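# Unroll a rolled necktie and lay it flat, folded in half

## Task

Unroll the necktie, which starts folded and rolled up, and leave it lying on the table doubled over once. It must be flat everywhere, including at the fold, with its two halves roughly aligned and roughly straight, spread to its full width, with no extra folds and no part hanging past the table edge. Dropping the tie into place is allowed. Finish by releasing it and moving the grippers away; the result only counts if the tie stays that way with no help from the robot.

## Robot and tools

Robot: two arms, left_arm and right_arm, each with six joints and a parallel gripper. The names are labels, not image sides: left_arm sits on the +y side of the scene.

Frame: one shared world frame. The origin is on the table surface midway between the arms, +x points out over the table, +z points up, +y runs toward left_arm. Positions are in metres.

Tool execute_actions, argument actions: a list holding one action, one wait, or nothing.
- Empty list {"actions": []}: no command, just returns the current state.
- Action {"rows": [[...]], "steps": N}: 1 to 15 rows, N from 1 to 15 (default 15). Each control step lasts 1/30 s and uses one row; if rows run out, the last row repeats.
- Wait {"steps": N} with no rows: N up to 300; returns once N control steps have passed since the previous result (your own writing time is part of that).
- Optional pictures: true/false chooses whether camera images come back (they do by default).

Each row is a single flat list of 14 numbers covering both arms, always all 14 even if one arm stays still: left_arm waist, shoulder, elbow, wrist pitch, wrist yaw, wrist roll, opening, then the same seven for right_arm. The six joint values are absolute target angles in radians, in the same form as the Joint positions line, not offsets. Stated ranges per arm: waist -2.618 to 3.054, shoulder 0.000 to 3.142, elbow 0.000 to 3.142, wrist pitch -1.571 to 1.571, wrist yaw -1.571 to 1.571, wrist roll -2.094 to 2.094. True limits may differ from these by up to 0.036 rad. A call is rejected outright (nothing sent) if any target is beyond a stated end by over 0.036 rad and also farther out than that joint's last reading. Targets past the real end are clipped to it, and the result then prints "joint sent to its limit", possibly referring to an earlier, still-running action; absence of that line does not prove more travel is available.

Opening is an absolute gripper command from -1 (shut) to +1 (fully open, pads 0.094 m apart). Between the extremes the fingers go to where grip_measured would equal your value. To hold something, command a value below grip_measured: roughly 0.03 lower for a firm grip, less for a gentle one. Per-pad force tops out near 50 to 62 N (lower on some grippers, and weaker on items under about 2 mm thick); first contact may spike harder.

Motion limits: each step, a joint's target is kept within a fixed distance of its measured angle (waist 0.202, shoulder 0.258, elbow 0.238, wrist pitch 0.573, wrist yaw and roll 0.522 rad), and if the targets would move the gripper over 70 mm from where it is, all of that arm's targets are pulled back proportionally. Far goals therefore take several actions. Between calls, the arms keep heading to the last row sent until everything nearly stops or a step is HELD; only a new action resumes travel. Fingers already in motion finish their move.

Result lines:
- State line "left_arm: … | right_arm: …": each gripper's end_effector_position (metres, world frame) and end_effector_quat_wxyz. The position is the point between the pads, about 1 cm behind the fingertips; it can be off, more so at long reach. Fingers point along the gripper's +z axis and close along its y axis.
- Joint positions / Joint velocities: per arm, six joints (rad, rad/s) then pad gap (m, m/s).
- grip_measured: finger opening on the command scale; each gripper may read off by about 1 mm, consistently.
- "joint command not followed": a clearance check altered or blocked some joint targets; the rest of the row ran.
- HELD: marks steps where your row, fully or partly, was not sent.
- MOTOR HOT: a motor has reached 75 °C. At 90 °C that arm halts for 10 s; at 100 °C it loses power and drops. Both show as OVER-TEMPERATURE FAULT. Holding loads for long heats motors, so avoid idle holding.

Tool zoom_image: camera (one of cam_high, cam_low, cam_roll_left, cam_roll_right, cam_left_wrist, cam_right_wrist) and region [x0, y0, x1, y1] in pixels of that camera's last full image, top-left origin, no larger than 504 by 504. All images are 504x504. Calibration (intrinsics, distortion, world-to-camera transforms) is supplied for projecting world points; fixed cameras may be off by a couple of degrees and several millimetres, wrist cameras follow their arm's joint readings.

Tool finished_scene, argument scene: the number of the current scene. Replying without any tool call ends everything.

Order: look, plan, grasp and unroll the tie, lay it doubled and flat within the table, release, retract, confirm by camera, then call finished_scene.

Avoid: letting the arms collide or push against each other (this can end the scene), dropping or flinging the tie, hard slams or heavy pressing on the table, tie parts going off the edge, and any faults, since stops are penalized. Smooth, efficient motion is preferred.

Each tool is called after "Emit:" as a command line: name --argument value for each argument, lists and objects as JSON in quotes; but a table of rows of numbers goes row by row, as --pt "numbers of a row", without its own name.

## Session

Emit:
execute_actions --actions '[]'

Scene clock: 0.00 s of 7800.00 s.
left_arm: end_effector_position=(+0.3927, +0.3359, +0.4197) grip_measured=+1.000 end_effector_quat_wxyz=(+0.718, -0.035, +0.695, +0.027) | right_arm: end_effector_position=(+0.3549, -0.3646, +0.4084) grip_measured=+1.000 end_effector_quat_wxyz=(+0.708, +0.019, +0.705, -0.020)
Joint positions: left_arm=[-0.016  1.03   1.058  0.003 -0.008 -0.013  0.094] | right_arm=[-0.006  1.059  1.053  0.011  0.016 -0.001  0.094]
Joint velocities: left_arm=[ 0.007 -0.017  0.002  0.037 -0.037  0.007  0.   ] | right_arm=[ 0.002  0.012  0.007  0.037  0.007 -0.037  0.   ]

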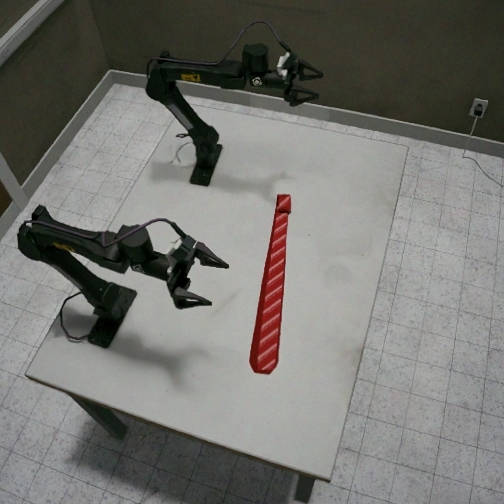

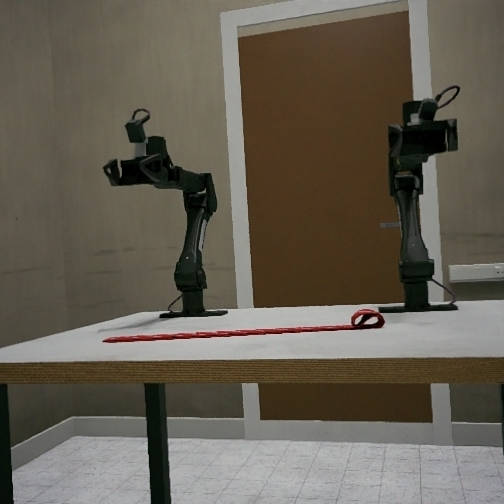

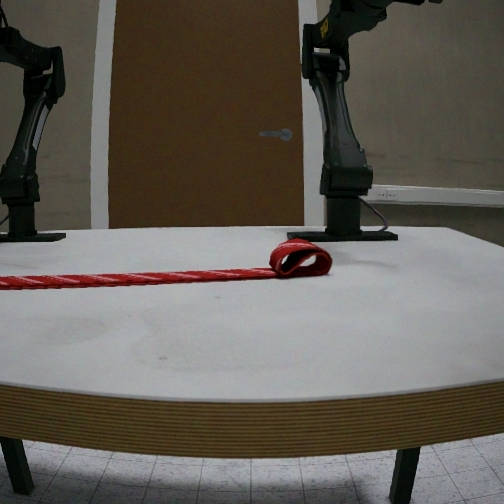

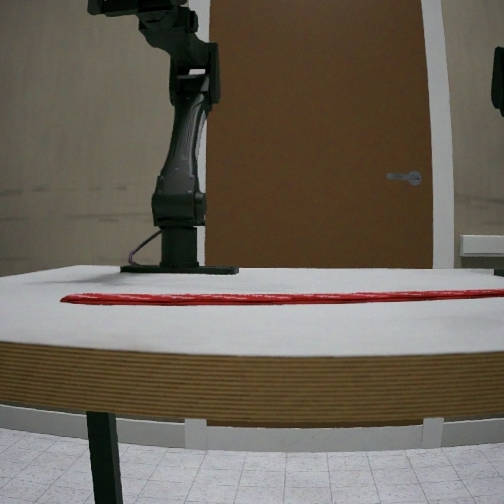

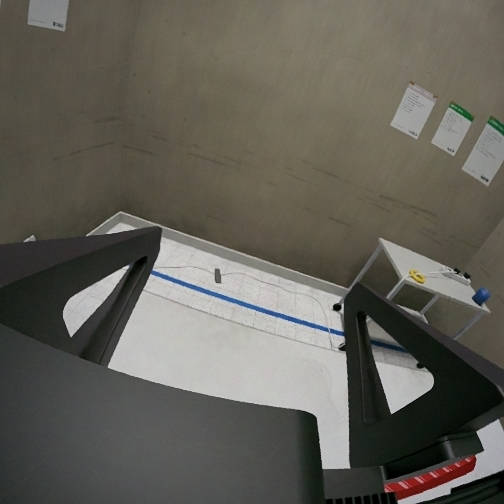

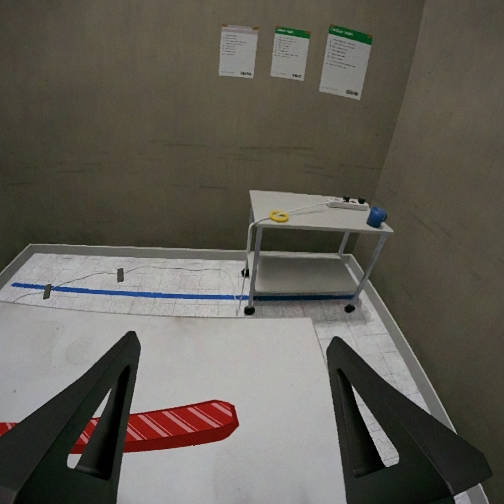

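Emit:
zoom_image --camera "cam_high" --region '[230, 170, 350, 290]'

Emit:
zoom_image --camera "cam_roll_left" --region '[230, 220, 370, 300]'

Region (230, 170, 350, 290) of cam_high's 504x504 image, scaled by 4.200, with more detail than that image has.

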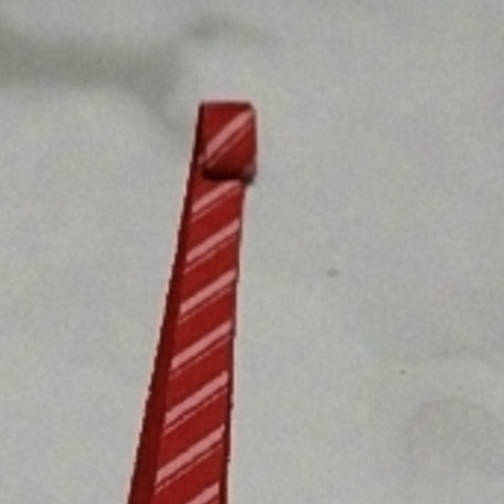

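Region (230, 220, 370, 300) of cam_roll_left's 504x504 image, scaled by 3.600, with more detail than that image has; it fills the top 288 rows of this view, and the rest is white.

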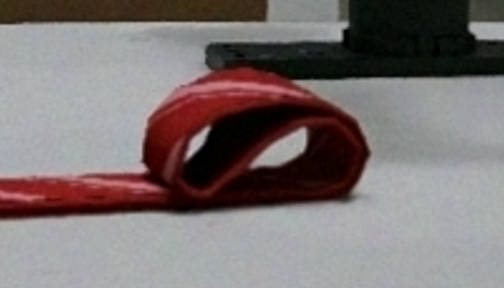

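Emit:
execute_actions --actions '[{"rows":[[-0.4,1.5,1.06,1.1,0,0,-1,0,1.06,1.05,0,0,0,1]],"steps":15}]' --pictures false

Emit:
execute_actions --actions '[{"steps":30}]'

Scene clock: 16.70 s of 7800.00 s.
left_arm: end_effector_position=(+0.4710, +0.1574, +0.4312) grip_measured=-0.978 end_effector_quat_wxyz=(+0.843, +0.081, +0.514, -0.138) | right_arm: end_effector_position=(+0.3549, -0.3638, +0.4027) grip_measured=+1.000 end_effector_quat_wxyz=(+0.700, +0.018, +0.713, -0.018)
Joint positions: left_arm=[-0.408  1.537  1.035  0.978  0.005 -0.008  0.001] | right_arm=[-0.006  1.059  1.053 -0.012  0.011 -0.001  0.094]
Joint velocities: left_arm=[ 0.027 -0.198 -0.012  0.755 -0.037 -0.066  0.001] | right_arm=[ 0.007 -0.017  0.017 -0.022 -0.007  0.007  0.   ]
Steps of this call (steps 1 to 90: nothing new was sent; then 13.20 s passed at rest; steps 91 to 105: all 15 steps of this action). Readings (joint positions):
91: left_arm=[-0.037 1.051 1.057 0.055 -0.021 -0.013] | right_arm=[-0.006 1.059 1.053 0.009 0.015 -0.001]
92: left_arm=[-0.081 1.094 1.061 0.152 -0.025 -0.013] | right_arm=[-0.006 1.059 1.053 0.005 0.014 -0.001]
94: left_arm=[-0.186 1.212 1.064 0.343 -0.024 -0.013] | right_arm=[-0.006 1.059 1.053 -0.002 0.013 -0.001]
98: left_arm=[-0.374 1.484 1.061 0.720 -0.010 -0.010] | right_arm=[-0.006 1.059 1.053 -0.009 0.012 -0.001]
105: the state above

Scene clock: 17.70 s of 7800.00 s.
left_arm: end_effector_position=(+0.4530, +0.1636, +0.4614) grip_measured=-0.978 end_effector_quat_wxyz=(+0.873, +0.073, +0.461, -0.142) | right_arm: end_effector_position=(+0.3549, -0.3638, +0.4026) grip_measured=+1.000 end_effector_quat_wxyz=(+0.700, +0.018, +0.713, -0.018)
Joint positions: left_arm=[-0.407  1.52   1.035  1.085  0.005 -0.008  0.001] | right_arm=[-0.006  1.059  1.053 -0.012  0.011 -0.001  0.094]
Joint velocities: left_arm=[ 0.002 -0.007  0.007  0.007 -0.051 -0.022 -0.001] | right_arm=[ 0.007 -0.002 -0.007 -0.051  0.007 -0.007  0.   ]
Steps of this call (steps 1 to 30: the robot went on to your last target). Readings (joint positions):
1: left_arm=[-0.407 1.530 1.035 1.003 0.005 -0.008] | right_arm=[-0.006 1.059 1.053 -0.012 0.011 -0.001]
2: left_arm=[-0.407 1.525 1.035 1.024 0.005 -0.008] | right_arm=[-0.006 1.059 1.053 -0.012 0.011 -0.001]
4: left_arm=[-0.407 1.520 1.035 1.054 0.005 -0.008] | right_arm=[-0.006 1.059 1.053 -0.012 0.011 -0.001]
8: left_arm=[-0.407 1.520 1.035 1.075 0.005 -0.008] | right_arm=[-0.006 1.059 1.053 -0.012 0.011 -0.001]
30: the state above
All arms were judged still, so your last target was given up. Only a new action makes them travel on or press farther. Fingers that are still opening or closing keep moving.
camera_calibration (this result's frames):
cam_left_wrist: T_world_to_cam=[[-0.419712, -0.862797, 0.281821, 0.207508], [-0.0948628, -0.267094, -0.95899, 0.546076], [0.902686, -0.429234, 0.0302554, -0.248847], [0, 0, 0, 1]] pos_world=[0.363527, 0.218078, 0.472731]
cam_right_wrist: T_world_to_cam=[[-0.0919571, -0.991762, 0.089175, -0.374378], [-0.585519, -0.018582, -0.810446, 0.574899], [0.805426, -0.12674, -0.578987, 0.000587566], [0, 0, 0, 1]] pos_world=[0.301714, -0.360536, 0.49965]

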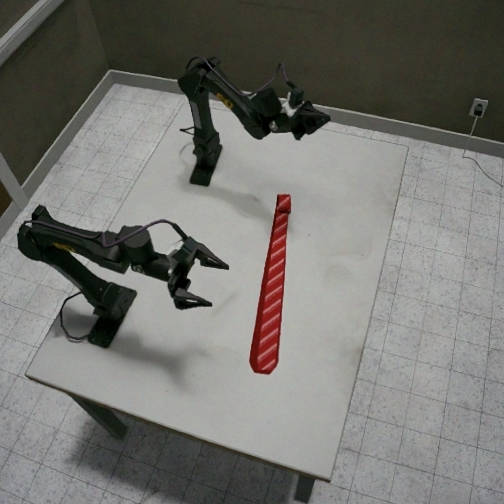

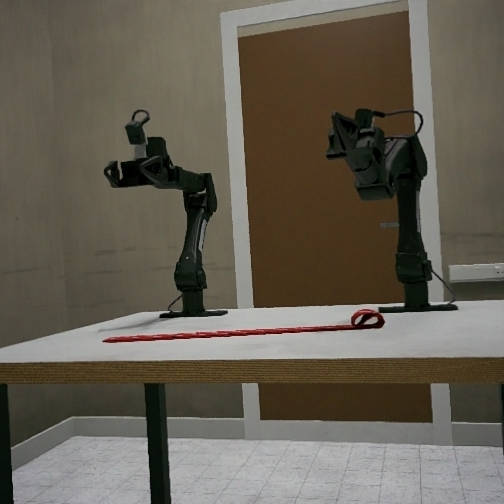

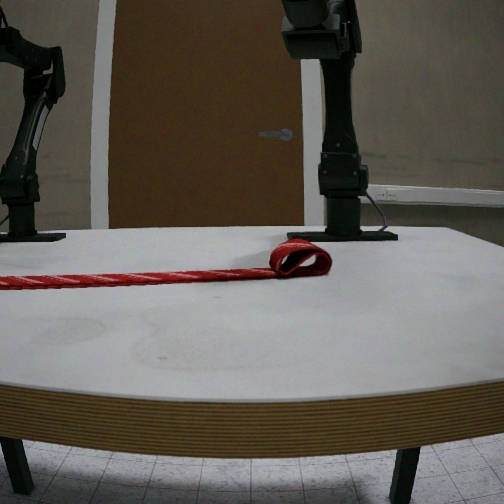

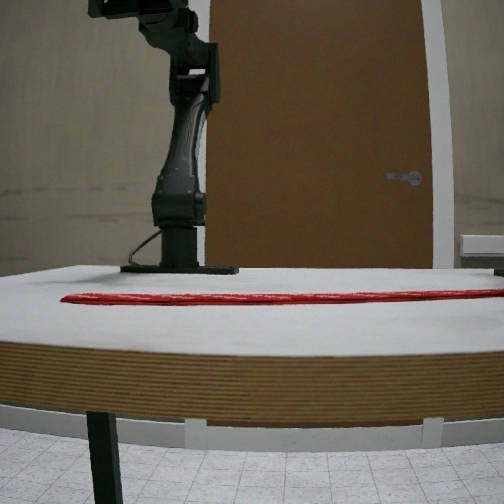

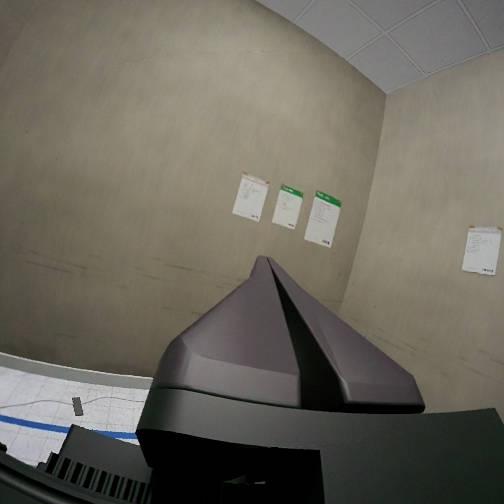

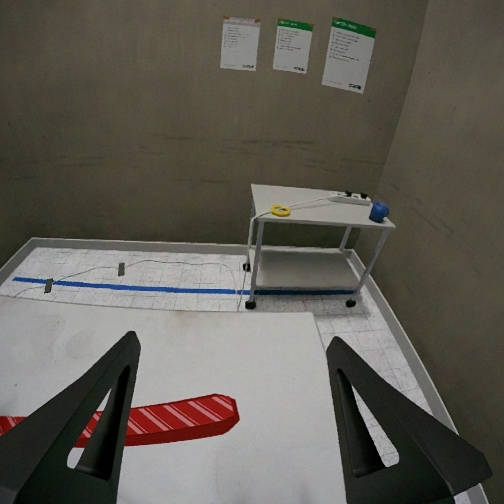

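Emit:
execute_actions --actions '[{"rows":[[-0.58,1.7,1.25,-0.86,0,0,-1,0,1.06,1.05,0,0,0,1]],"steps":15}]' --pictures false

Emit:
execute_actions --actions '[{"steps":30}]'

Scene clock: 33.30 s of 7800.00 s.
left_arm: end_effector_position=(+0.4734, +0.0669, +0.1892) grip_measured=-0.978 end_effector_quat_wxyz=(+0.479, +0.204, +0.846, -0.119) | right_arm: end_effector_position=(+0.3549, -0.3637, +0.4026) grip_measured=+1.000 end_effector_quat_wxyz=(+0.700, +0.018, +0.713, -0.018)
Joint positions: left_arm=[-0.578  1.706  1.211 -0.044 -0.002 -0.008  0.001] | right_arm=[-0.006  1.059  1.053 -0.012  0.011 -0.001  0.094]
Joint velocities: left_arm=[ 0.002  0.017 -0.002 -2.821  0.037 -0.022  0.001] | right_arm=[-0.007  0.012 -0.002  0.022 -0.037  0.022  0.   ]
Steps of this call (steps 1 to 90: nothing new was sent; then 12.10 s passed at rest; steps 91 to 105: all 15 steps of this action). Readings (joint positions):
91: left_arm=[-0.416 1.528 1.050 1.053 -0.001 -0.008] | right_arm=[-0.006 1.059 1.053 -0.012 0.011 -0.001]
92: left_arm=[-0.434 1.548 1.086 1.003 -0.005 -0.008] | right_arm=[-0.006 1.059 1.053 -0.012 0.011 -0.001]
94: left_arm=[-0.482 1.594 1.144 0.896 -0.005 -0.008] | right_arm=[-0.006 1.059 1.053 -0.012 0.011 -0.001]
98: left_arm=[-0.554 1.664 1.198 0.616 -0.004 -0.008] | right_arm=[-0.006 1.059 1.053 -0.012 0.011 -0.001]
105: the state above

Scene clock: 34.30 s of 7800.00 s.
left_arm: end_effector_position=(+0.3328, +0.1405, +0.0742) grip_measured=-0.978 end_effector_quat_wxyz=(+0.108, +0.234, +0.966, -0.026) | right_arm: end_effector_position=(+0.3549, -0.3637, +0.4026) grip_measured=+1.000 end_effector_quat_wxyz=(+0.700, +0.018, +0.713, -0.018)
Joint positions: left_arm=[-0.578  1.706  1.211 -0.854 -0.002 -0.007  0.001] | right_arm=[-0.006  1.059  1.053 -0.012  0.011 -0.001  0.094]
Joint velocities: left_arm=[ 0.002  0.007 -0.022 -0.007  0.022  0.022 -0.001] | right_arm=[ 0.007  0.012 -0.002 -0.051 -0.022 -0.007  0.   ]
Steps of this call (steps 1 to 30: the robot went on to your last target). Readings (joint positions):
1: left_arm=[-0.578 1.706 1.211 -0.143 -0.002 -0.008] | right_arm=[-0.006 1.059 1.053 -0.012 0.011 -0.001]
2: left_arm=[-0.578 1.706 1.211 -0.241 -0.002 -0.008] | right_arm=[-0.006 1.059 1.053 -0.012 0.011 -0.001]
4: left_arm=[-0.578 1.706 1.211 -0.434 -0.002 -0.007] | right_arm=[-0.006 1.059 1.053 -0.012 0.011 -0.001]
8: left_arm=[-0.578 1.706 1.211 -0.703 -0.002 -0.007] | right_arm=[-0.006 1.059 1.053 -0.012 0.011 -0.001]
30: the state above
camera_calibration (this result's frames):
cam_left_wrist: T_world_to_cam=[[-0.163911, -0.986371, 0.0143422, 0.198358], [-0.919702, 0.158058, 0.359395, 0.27413], [-0.356764, 0.0457184, -0.933075, 0.285382], [0, 0, 0, 1]] pos_world=[0.386445, 0.139279, 0.164917]
cam_right_wrist: T_world_to_cam=[[-0.0915788, -0.991798, 0.0891679, -0.374454], [-0.585512, -0.0187995, -0.810446, 0.574821], [0.805475, -0.126429, -0.578987, 0.000689723], [0, 0, 0, 1]] pos_world=[0.301717, -0.36049, 0.49965]

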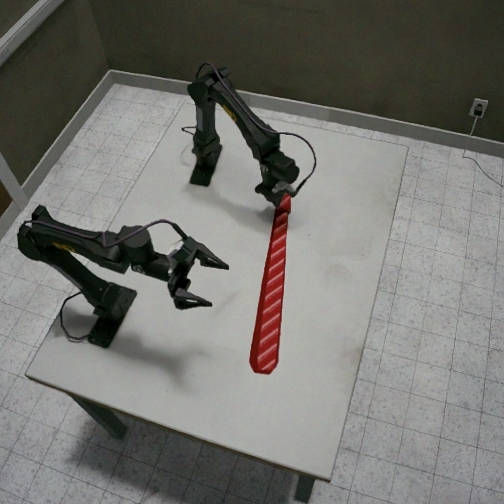

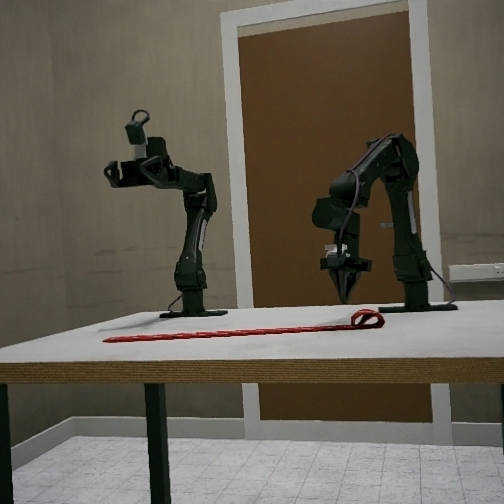

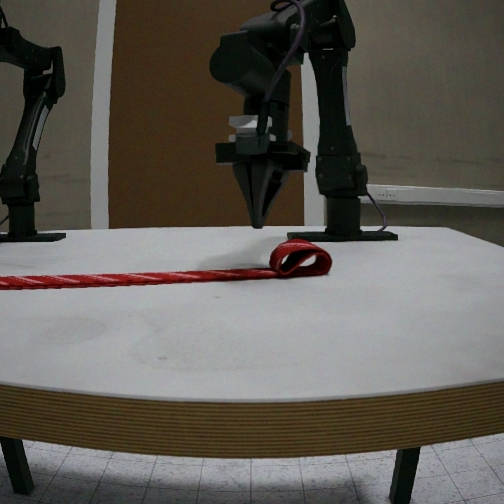

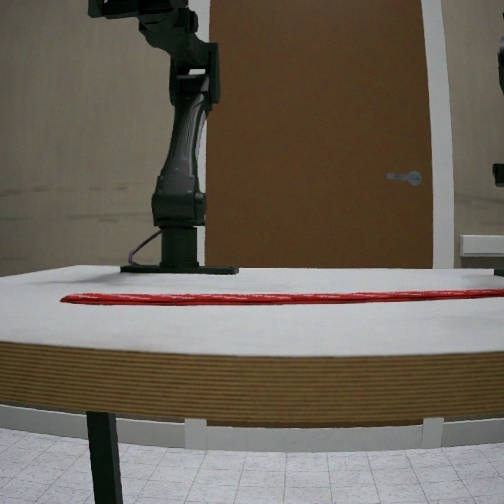

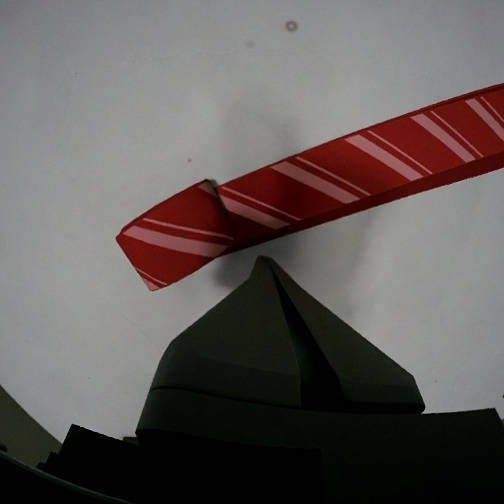

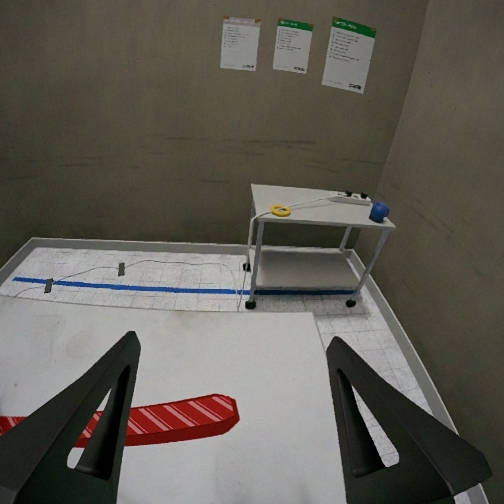

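Emit:
execute_actions --actions '[{"rows":[[-0.58,1.8,1.28,-0.81,0,0.81,-0.4,0,1.06,1.05,0,0,0,1]],"steps":15}]' --pictures false

Emit:
execute_actions --actions '[{"steps":15}]'

Scene clock: 44.90 s of 7800.00 s.
left_arm: end_effector_position=(+0.3470, +0.1331, +0.0534) grip_measured=-0.402 end_effector_quat_wxyz=(+0.097, +0.582, +0.807, +0.015) | right_arm: end_effector_position=(+0.3549, -0.3637, +0.4026) grip_measured=+1.000 end_effector_quat_wxyz=(+0.700, +0.018, +0.713, -0.018)
Joint positions: left_arm=[-0.578  1.809  1.254 -0.82  -0.002  0.768  0.028] | right_arm=[-0.006  1.059  1.053 -0.012  0.011 -0.001  0.094]
Joint velocities: left_arm=[-0.017 -0.002 -0.017 -0.007  0.007  0.256  0.001] | right_arm=[-0.012 -0.002 -0.002 -0.081 -0.037 -0.037  0.   ]
Steps of this call (steps 1 to 15: the robot went on to your last target; steps 16 to 110: nothing new was sent; then 6.43 s passed at rest; steps 111 to 125: all 15 steps of this action). Readings (joint positions):
111: left_arm=[-0.578 1.717 1.220 -0.859 -0.002 0.074] | right_arm=[-0.006 1.059 1.053 -0.012 0.011 -0.001]
112: left_arm=[-0.578 1.738 1.236 -0.854 -0.002 0.175] | right_arm=[-0.006 1.059 1.053 -0.012 0.011 -0.001]
114: left_arm=[-0.578 1.779 1.253 -0.831 -0.002 0.373] | right_arm=[-0.006 1.059 1.053 -0.012 0.011 -0.001]
118: left_arm=[-0.578 1.809 1.254 -0.823 -0.002 0.629] | right_arm=[-0.006 1.059 1.053 -0.012 0.011 -0.001]
125: the state above

Scene clock: 45.40 s of 7800.00 s.
left_arm: end_effector_position=(+0.3470, +0.1330, +0.0534) grip_measured=-0.402 end_effector_quat_wxyz=(+0.097, +0.596, +0.797, +0.017) | right_arm: end_effector_position=(+0.3549, -0.3637, +0.4026) grip_measured=+1.000 end_effector_quat_wxyz=(+0.700, +0.018, +0.713, -0.018)
Joint positions: left_arm=[-0.578  1.809  1.254 -0.82  -0.002  0.803  0.028] | right_arm=[-0.006  1.059  1.053 -0.012  0.011 -0.001  0.094]
Joint velocities: left_arm=[-0.007  0.007 -0.012  0.022 -0.007 -0.051  0.001] | right_arm=[-0.007  0.002 -0.012  0.037 -0.051  0.007  0.   ]
Steps of this call (steps 1 to 15: the robot went on to your last target). Readings (joint positions):
1: left_arm=[-0.578 1.809 1.254 -0.820 -0.002 0.775] | right_arm=[-0.006 1.059 1.053 -0.012 0.011 -0.001]
2: left_arm=[-0.578 1.809 1.254 -0.820 -0.002 0.781] | right_arm=[-0.006 1.059 1.053 -0.012 0.011 -0.001]
4: left_arm=[-0.578 1.809 1.254 -0.820 -0.002 0.789] | right_arm=[-0.006 1.059 1.053 -0.012 0.011 -0.001]
8: left_arm=[-0.578 1.809 1.254 -0.820 -0.002 0.798] | right_arm=[-0.006 1.059 1.053 -0.012 0.011 -0.001]
15: the state above
camera_calibration (this result's frames):
cam_left_wrist: T_world_to_cam=[[-0.810939, -0.566579, -0.146171, 0.370909], [-0.573507, 0.720083, 0.390603, 0.0992764], [-0.116052, 0.400585, -0.90888, 0.139326], [0, 0, 0, 1]] pos_world=[0.373889, 0.0828502, 0.142069]
cam_right_wrist: T_world_to_cam=[[-0.0915788, -0.991798, 0.0891679, -0.374454], [-0.585512, -0.0187995, -0.810446, 0.574821], [0.805475, -0.126429, -0.578987, 0.000689723], [0, 0, 0, 1]] pos_world=[0.301717, -0.36049, 0.49965]

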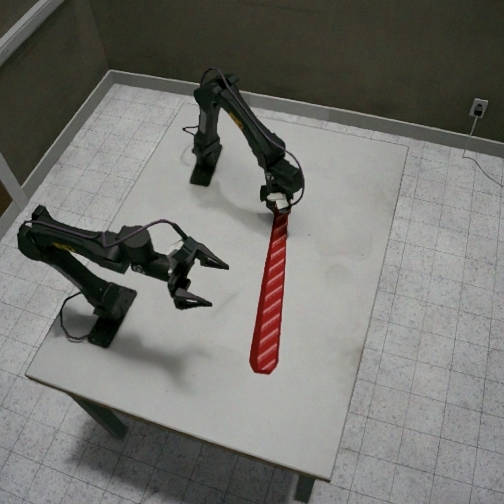

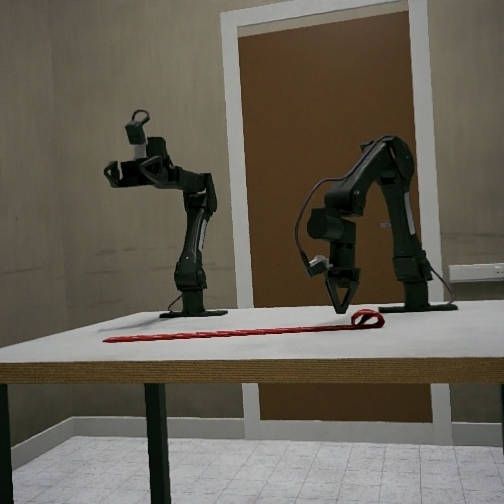

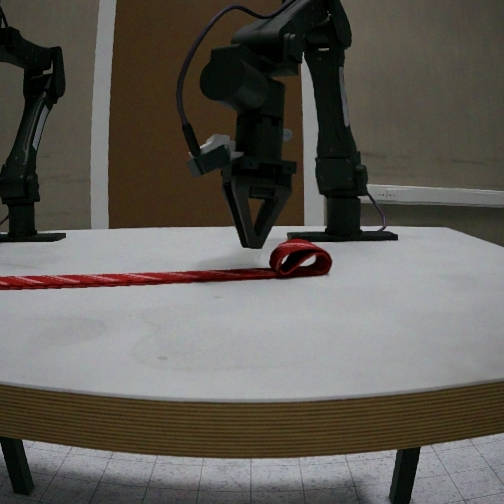

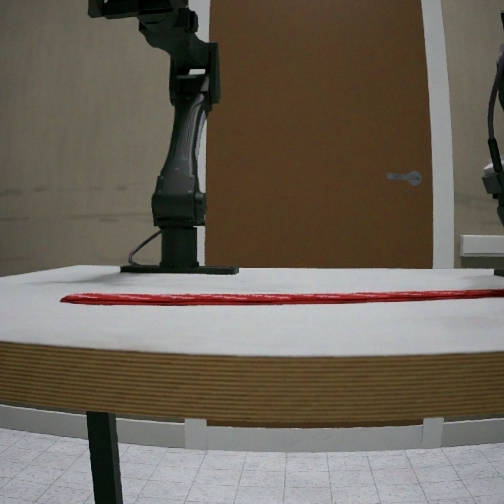

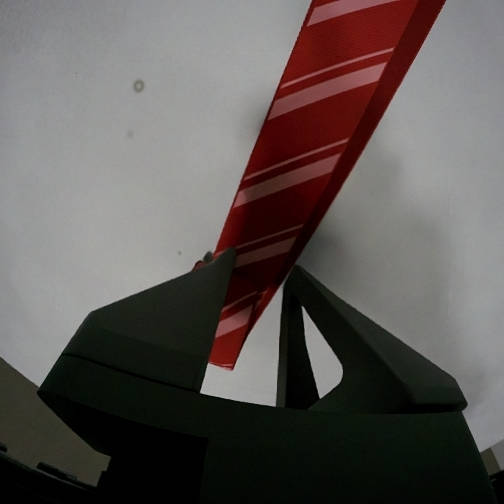

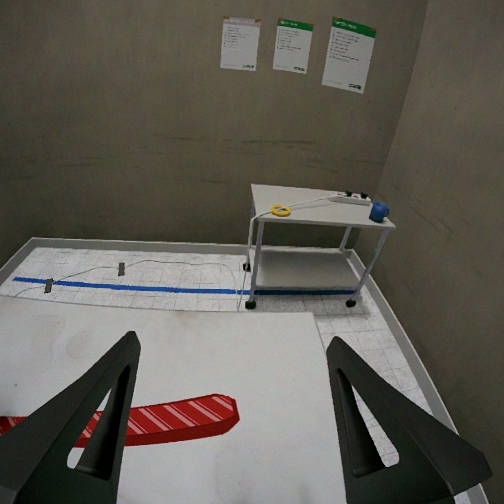

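Emit:
execute_actions --actions '[{"rows":[[-0.58,1.87,1.28,-0.8,0,0.9,-0.6,0,1.06,1.05,0,0,0,1]],"steps":15}]'

Scene clock: 51.03 s of 7800.00 s.
left_arm: end_effector_position=(+0.3465, +0.1333, +0.0312) grip_measured=-0.598 end_effector_quat_wxyz=(+0.070, +0.632, +0.772, +0.016) | right_arm: end_effector_position=(+0.3549, -0.3637, +0.4026) grip_measured=+1.000 end_effector_quat_wxyz=(+0.700, +0.018, +0.713, -0.018)
Joint positions: left_arm=[-0.578  1.878  1.259 -0.808 -0.002  0.89   0.019] | right_arm=[-0.006  1.059  1.053 -0.012  0.011 -0.001  0.094]
Joint velocities: left_arm=[ 0.007  0.022 -0.002 -0.007 -0.037 -0.007  0.   ] | right_arm=[ 0.027  0.012  0.012 -0.081 -0.037  0.007  0.   ]
Steps of this call (steps 1 to 15: the robot went on to your last target; steps 16 to 110: nothing new was sent; then 1.47 s passed at rest; steps 111 to 125: all 15 steps of this action). Readings (joint positions):
111: left_arm=[-0.578 1.815 1.255 -0.820 -0.002 0.818] | right_arm=[-0.006 1.059 1.053 -0.012 0.011 -0.001]
112: left_arm=[-0.578 1.825 1.258 -0.816 -0.002 0.834] | right_arm=[-0.006 1.059 1.053 -0.012 0.011 -0.001]
114: left_arm=[-0.578 1.852 1.259 -0.810 -0.002 0.855] | right_arm=[-0.006 1.059 1.053 -0.012 0.011 -0.001]
118: left_arm=[-0.578 1.878 1.259 -0.810 -0.002 0.878] | right_arm=[-0.006 1.059 1.053 -0.012 0.011 -0.001]
125: the state above
camera_calibration (this result's frames):
cam_left_wrist: T_world_to_cam=[[-0.862097, -0.488961, -0.133065, 0.374352], [-0.49358, 0.750775, 0.438994, 0.0741273], [-0.114749, 0.444133, -0.888582, 0.112088], [0, 0, 0, 1]] pos_world=[0.372178, 0.0776083, 0.116871]
cam_right_wrist: T_world_to_cam=[[-0.0915788, -0.991798, 0.0891679, -0.374454], [-0.585512, -0.0187995, -0.810446, 0.574821], [0.805475, -0.126429, -0.578987, 0.000689723], [0, 0, 0, 1]] pos_world=[0.301717, -0.36049, 0.49965]

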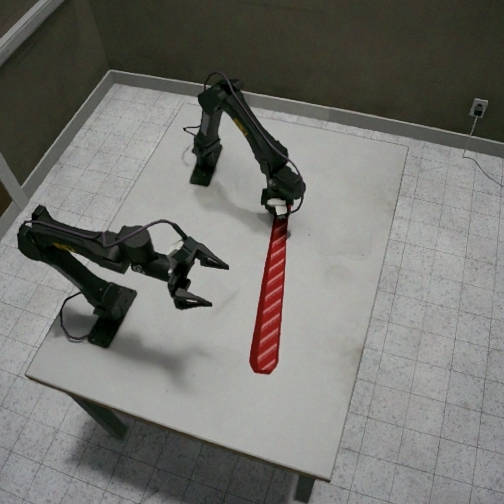

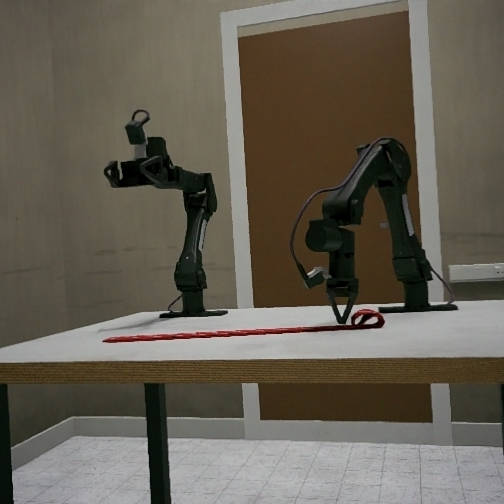

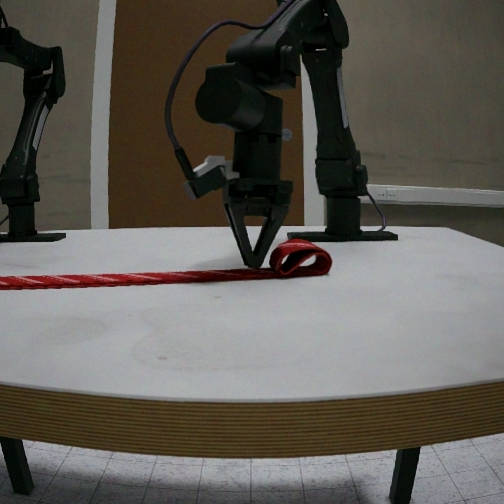

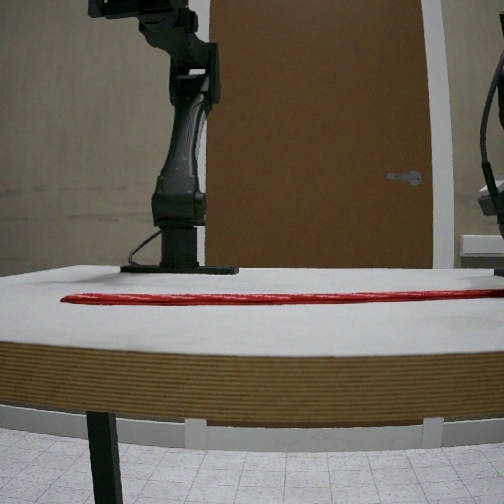

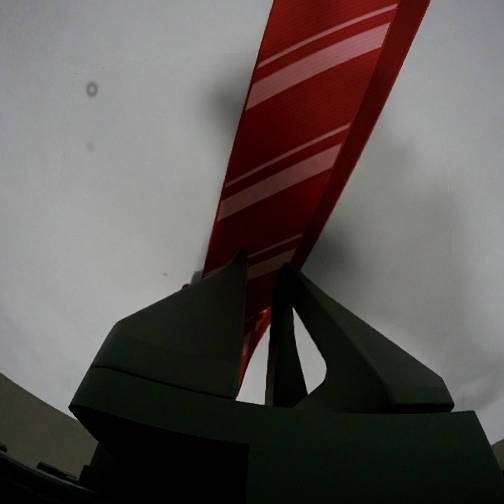

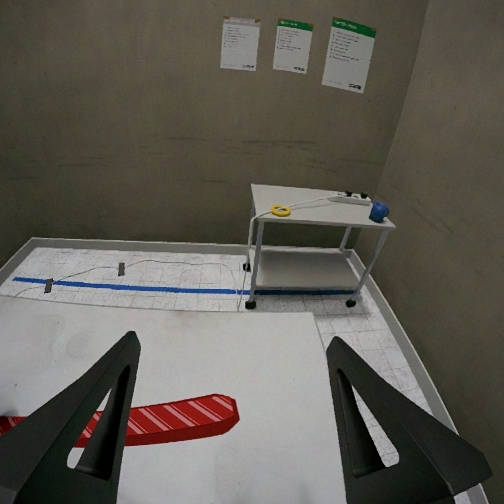

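Emit:
execute_actions --actions '[{"rows":[[-0.53,1.86,1.26,-0.8,0,0.95,-0.6,0,1.06,1.05,0,0,0,1],[-0.51,1.85,1.25,-0.8,0,0.97,-0.6,0,1.06,1.05,0,0,0,1],[-0.49,1.84,1.24,-0.8,0,0.99,-0.6,0,1.06,1.05,0,0,0,1],[-0.47,1.83,1.23,-0.8,0,1.01,-0.6,0,1.06,1.05,0,0,0,1],[-0.45,1.82,1.22,-0.8,0,1.03,-0.6,0,1.06,1.05,0,0,0,1],[-0.43,1.81,1.21,-0.8,0,1.05,-0.6,0,1.06,1.05,0,0,0,1],[-0.41,1.8,1.2,-0.8,0,1.07,-0.6,0,1.06,1.05,0,0,0,1],[-0.39,1.79,1.19,-0.8,0,1.09,-0.6,0,1.06,1.05,0,0,0,1]],"steps":15}]'

Scene clock: 60.43 s of 7800.00 s.
left_arm: end_effector_position=(+0.3599, +0.2044, +0.0355) grip_measured=-0.598 end_effector_quat_wxyz=(+0.068, +0.625, +0.777, +0.030) | right_arm: end_effector_position=(+0.3549, -0.3637, +0.4026) grip_measured=+1.000 end_effector_quat_wxyz=(+0.700, +0.018, +0.713, -0.018)
Joint positions: left_arm=[-0.383  1.818  1.199 -0.803 -0.005  1.068  0.019] | right_arm=[-0.006  1.059  1.053 -0.012  0.011 -0.001  0.094]
Joint velocities: left_arm=[-0.007 -0.002 -0.012 -0.007 -0.022  0.066 -0.   ] | right_arm=[-0.007 -0.007  0.007 -0.007  0.066  0.051  0.   ]
Steps of this call (steps 1 to 15: the robot went on to your last target; steps 16 to 110: nothing new was sent; then 5.23 s passed at rest; steps 111 to 125: all 15 steps of this action). Readings (joint positions):
111: left_arm=[-0.574 1.878 1.259 -0.808 -0.001 0.902] | right_arm=[-0.006 1.059 1.053 -0.012 0.011 -0.001]
112: left_arm=[-0.565 1.878 1.259 -0.808 0.001 0.914] | right_arm=[-0.006 1.059 1.053 -0.012 0.011 -0.001]
114: left_arm=[-0.528 1.874 1.253 -0.804 0.001 0.942] | right_arm=[-0.006 1.059 1.053 -0.012 0.011 -0.001]
118: left_arm=[-0.429 1.841 1.215 -0.801 0.001 1.009] | right_arm=[-0.006 1.059 1.053 -0.012 0.011 -0.001]
125: the state above
camera_calibration (this result's frames):
cam_left_wrist: T_world_to_cam=[[-0.850557, -0.501657, -0.157773, 0.420555], [-0.514103, 0.730057, 0.45024, 0.0366997], [-0.110682, 0.464066, -0.878858, 0.0799727], [0, 0, 0, 1]] pos_world=[0.385425, 0.147069, 0.120113]
cam_right_wrist: T_world_to_cam=[[-0.0915788, -0.991798, 0.0891679, -0.374454], [-0.585512, -0.0187995, -0.810446, 0.574821], [0.805475, -0.126429, -0.578987, 0.000689723], [0, 0, 0, 1]] pos_world=[0.301717, -0.36049, 0.49965]

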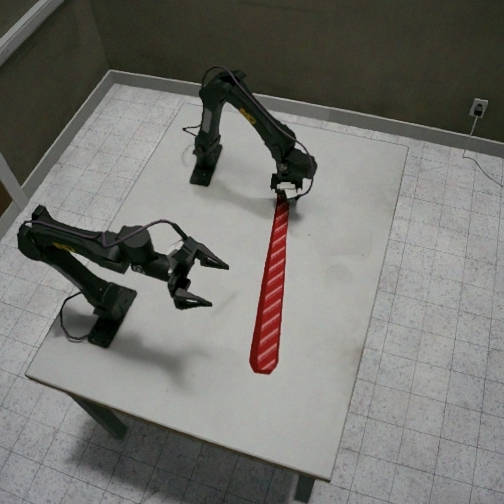

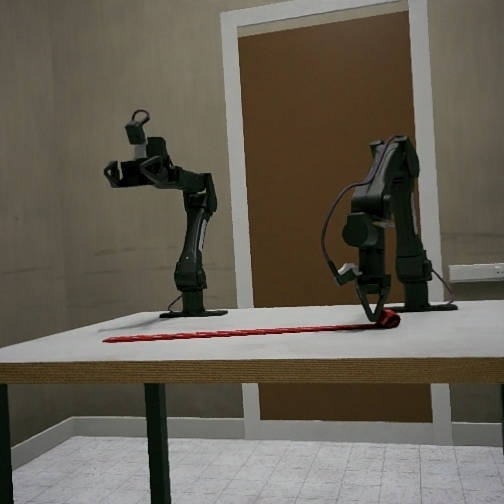

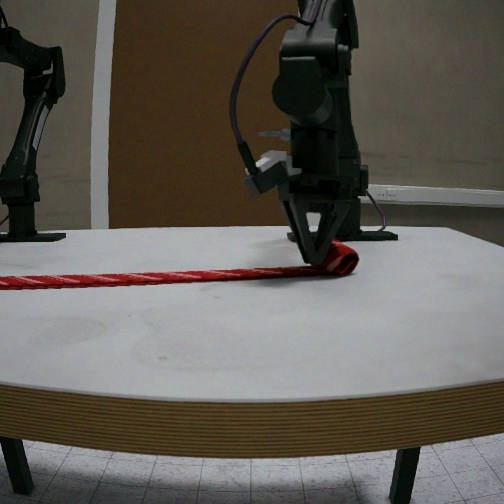

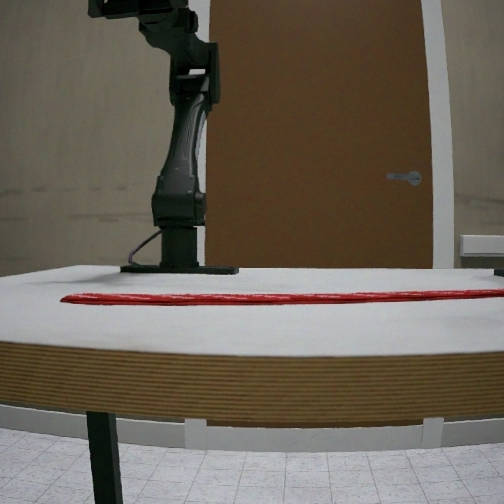

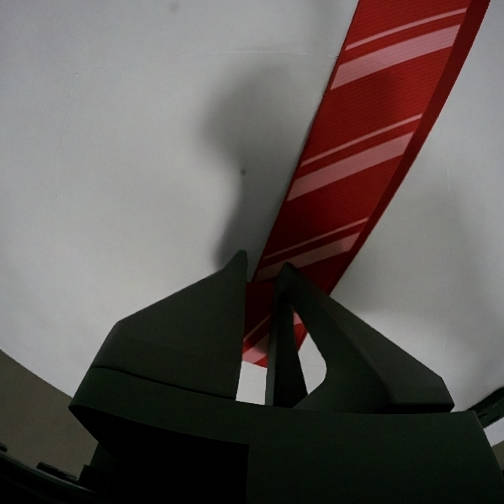

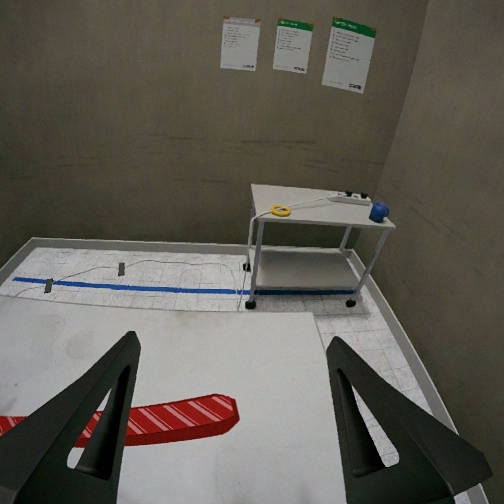

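Emit:
execute_actions --actions '[{"rows":[[-0.38,1.77,1.15,-0.8,0,1.1,-0.6,0,1.06,1.05,0,0,0,1],[-0.38,1.75,1.13,-0.8,0,1.1,-0.6,0,1.06,1.05,0,0,0,1],[-0.38,1.75,1.13,-0.8,0,1.1,-0.6,0,1.06,1.05,0,0,0,1],[-0.36,1.75,1.13,-0.8,0,1.12,-0.6,0,1.06,1.05,0,0,0,1],[-0.34,1.74,1.12,-0.8,0,1.14,-0.6,0,1.06,1.05,0,0,0,1],[-0.32,1.73,1.11,-0.8,0,1.16,-0.6,0,1.06,1.05,0,0,0,1],[-0.30,1.72,1.10,-0.8,0,1.18,-0.6,0,1.06,1.05,0,0,0,1],[-0.28,1.71,1.09,-0.8,0,1.2,-0.6,0,1.06,1.05,0,0,0,1]],"steps":15}]'

Scene clock: 68.17 s of 7800.00 s.
left_arm: end_effector_position=(+0.3418, +0.2461, +0.0345) grip_measured=-0.598 end_effector_quat_wxyz=(+0.056, +0.629, +0.775, +0.033) | right_arm: end_effector_position=(+0.3549, -0.3637, +0.4025) grip_measured=+1.000 end_effector_quat_wxyz=(+0.700, +0.018, +0.714, -0.018)
Joint positions: left_arm=[-0.277  1.738  1.099 -0.801 -0.005  1.181  0.019] | right_arm=[-0.006  1.059  1.053 -0.013  0.011 -0.001  0.094]
Joint velocities: left_arm=[-0.007  0.007 -0.002 -0.022 -0.022 -0.022 -0.001] | right_arm=[ 0.002  0.007 -0.002 -0.037 -0.051 -0.037  0.   ]
Steps of this call (steps 1 to 30: the robot went on to your last target; steps 31 to 120: nothing new was sent; then 3.23 s passed at rest; steps 121 to 135: all 15 steps of this action). Readings (joint positions):
121: left_arm=[-0.383 1.815 1.192 -0.797 -0.005 1.085] | right_arm=[-0.006 1.059 1.053 -0.013 0.011 -0.001]
122: left_arm=[-0.383 1.806 1.177 -0.792 -0.005 1.087] | right_arm=[-0.006 1.059 1.053 -0.013 0.011 -0.001]
124: left_arm=[-0.382 1.787 1.148 -0.796 -0.005 1.093] | right_arm=[-0.006 1.059 1.053 -0.013 0.011 -0.001]
128: left_arm=[-0.331 1.759 1.113 -0.799 -0.002 1.136] | right_arm=[-0.006 1.059 1.053 -0.013 0.011 -0.001]
135: the state above
camera_calibration (this result's frames):
cam_left_wrist: T_world_to_cam=[[-0.855906, -0.493325, -0.155099, 0.425563], [-0.502884, 0.724091, 0.472016, -0.00565976], [-0.120552, 0.481998, -0.867839, 0.0563612], [0, 0, 0, 1]] pos_world=[0.36819, 0.186873, 0.117588]
cam_right_wrist: T_world_to_cam=[[-0.0915448, -0.991799, 0.089188, -0.374467], [-0.585821, -0.0187874, -0.810223, 0.574767], [0.805254, -0.12642, -0.579296, 0.000842166], [0, 0, 0, 1]] pos_world=[0.301752, -0.360491, 0.499575]

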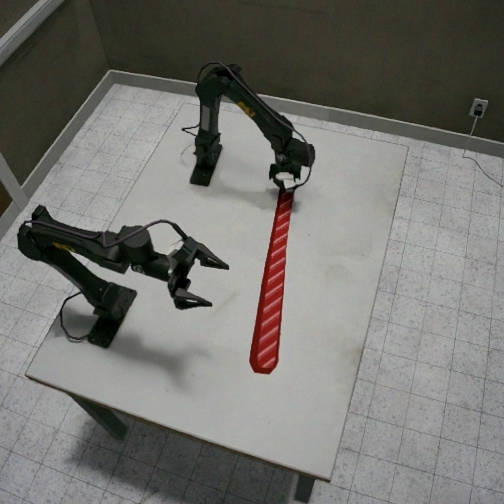

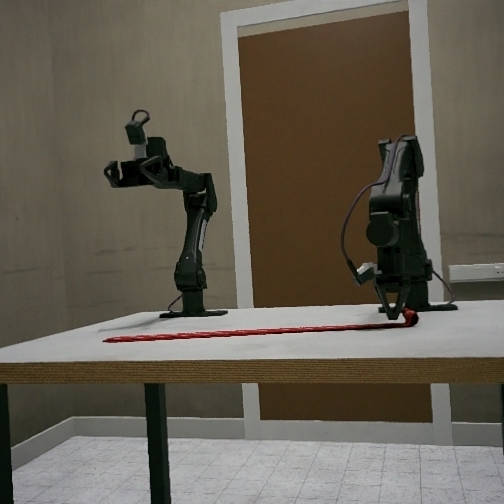

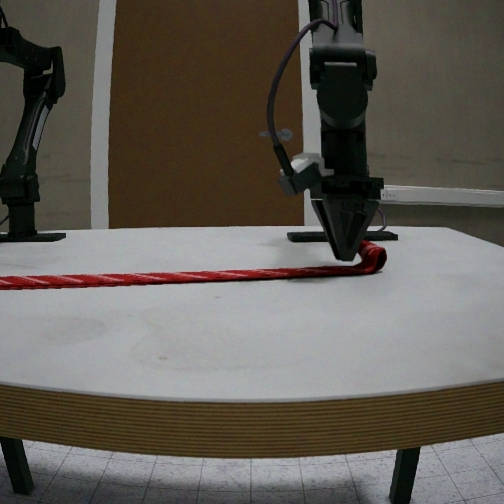

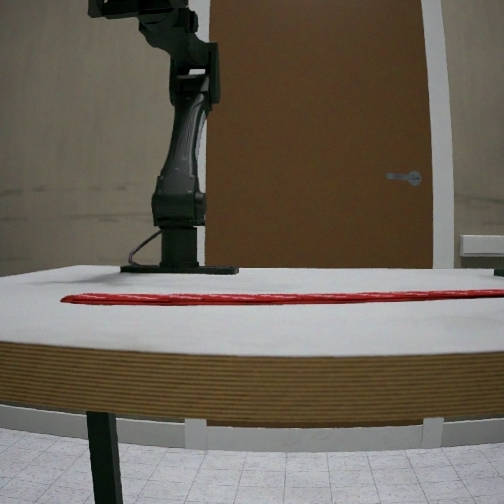

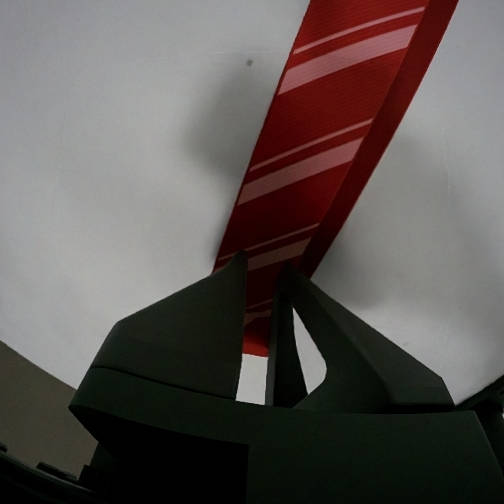

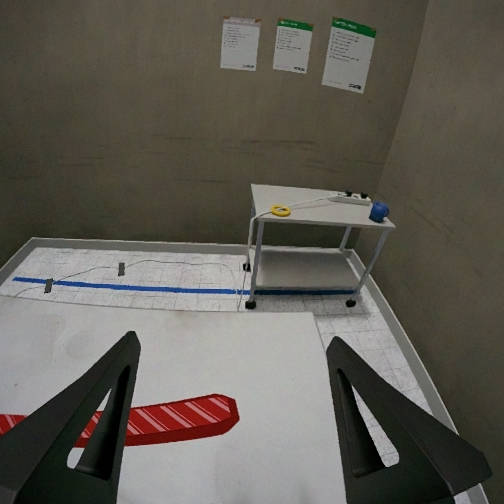

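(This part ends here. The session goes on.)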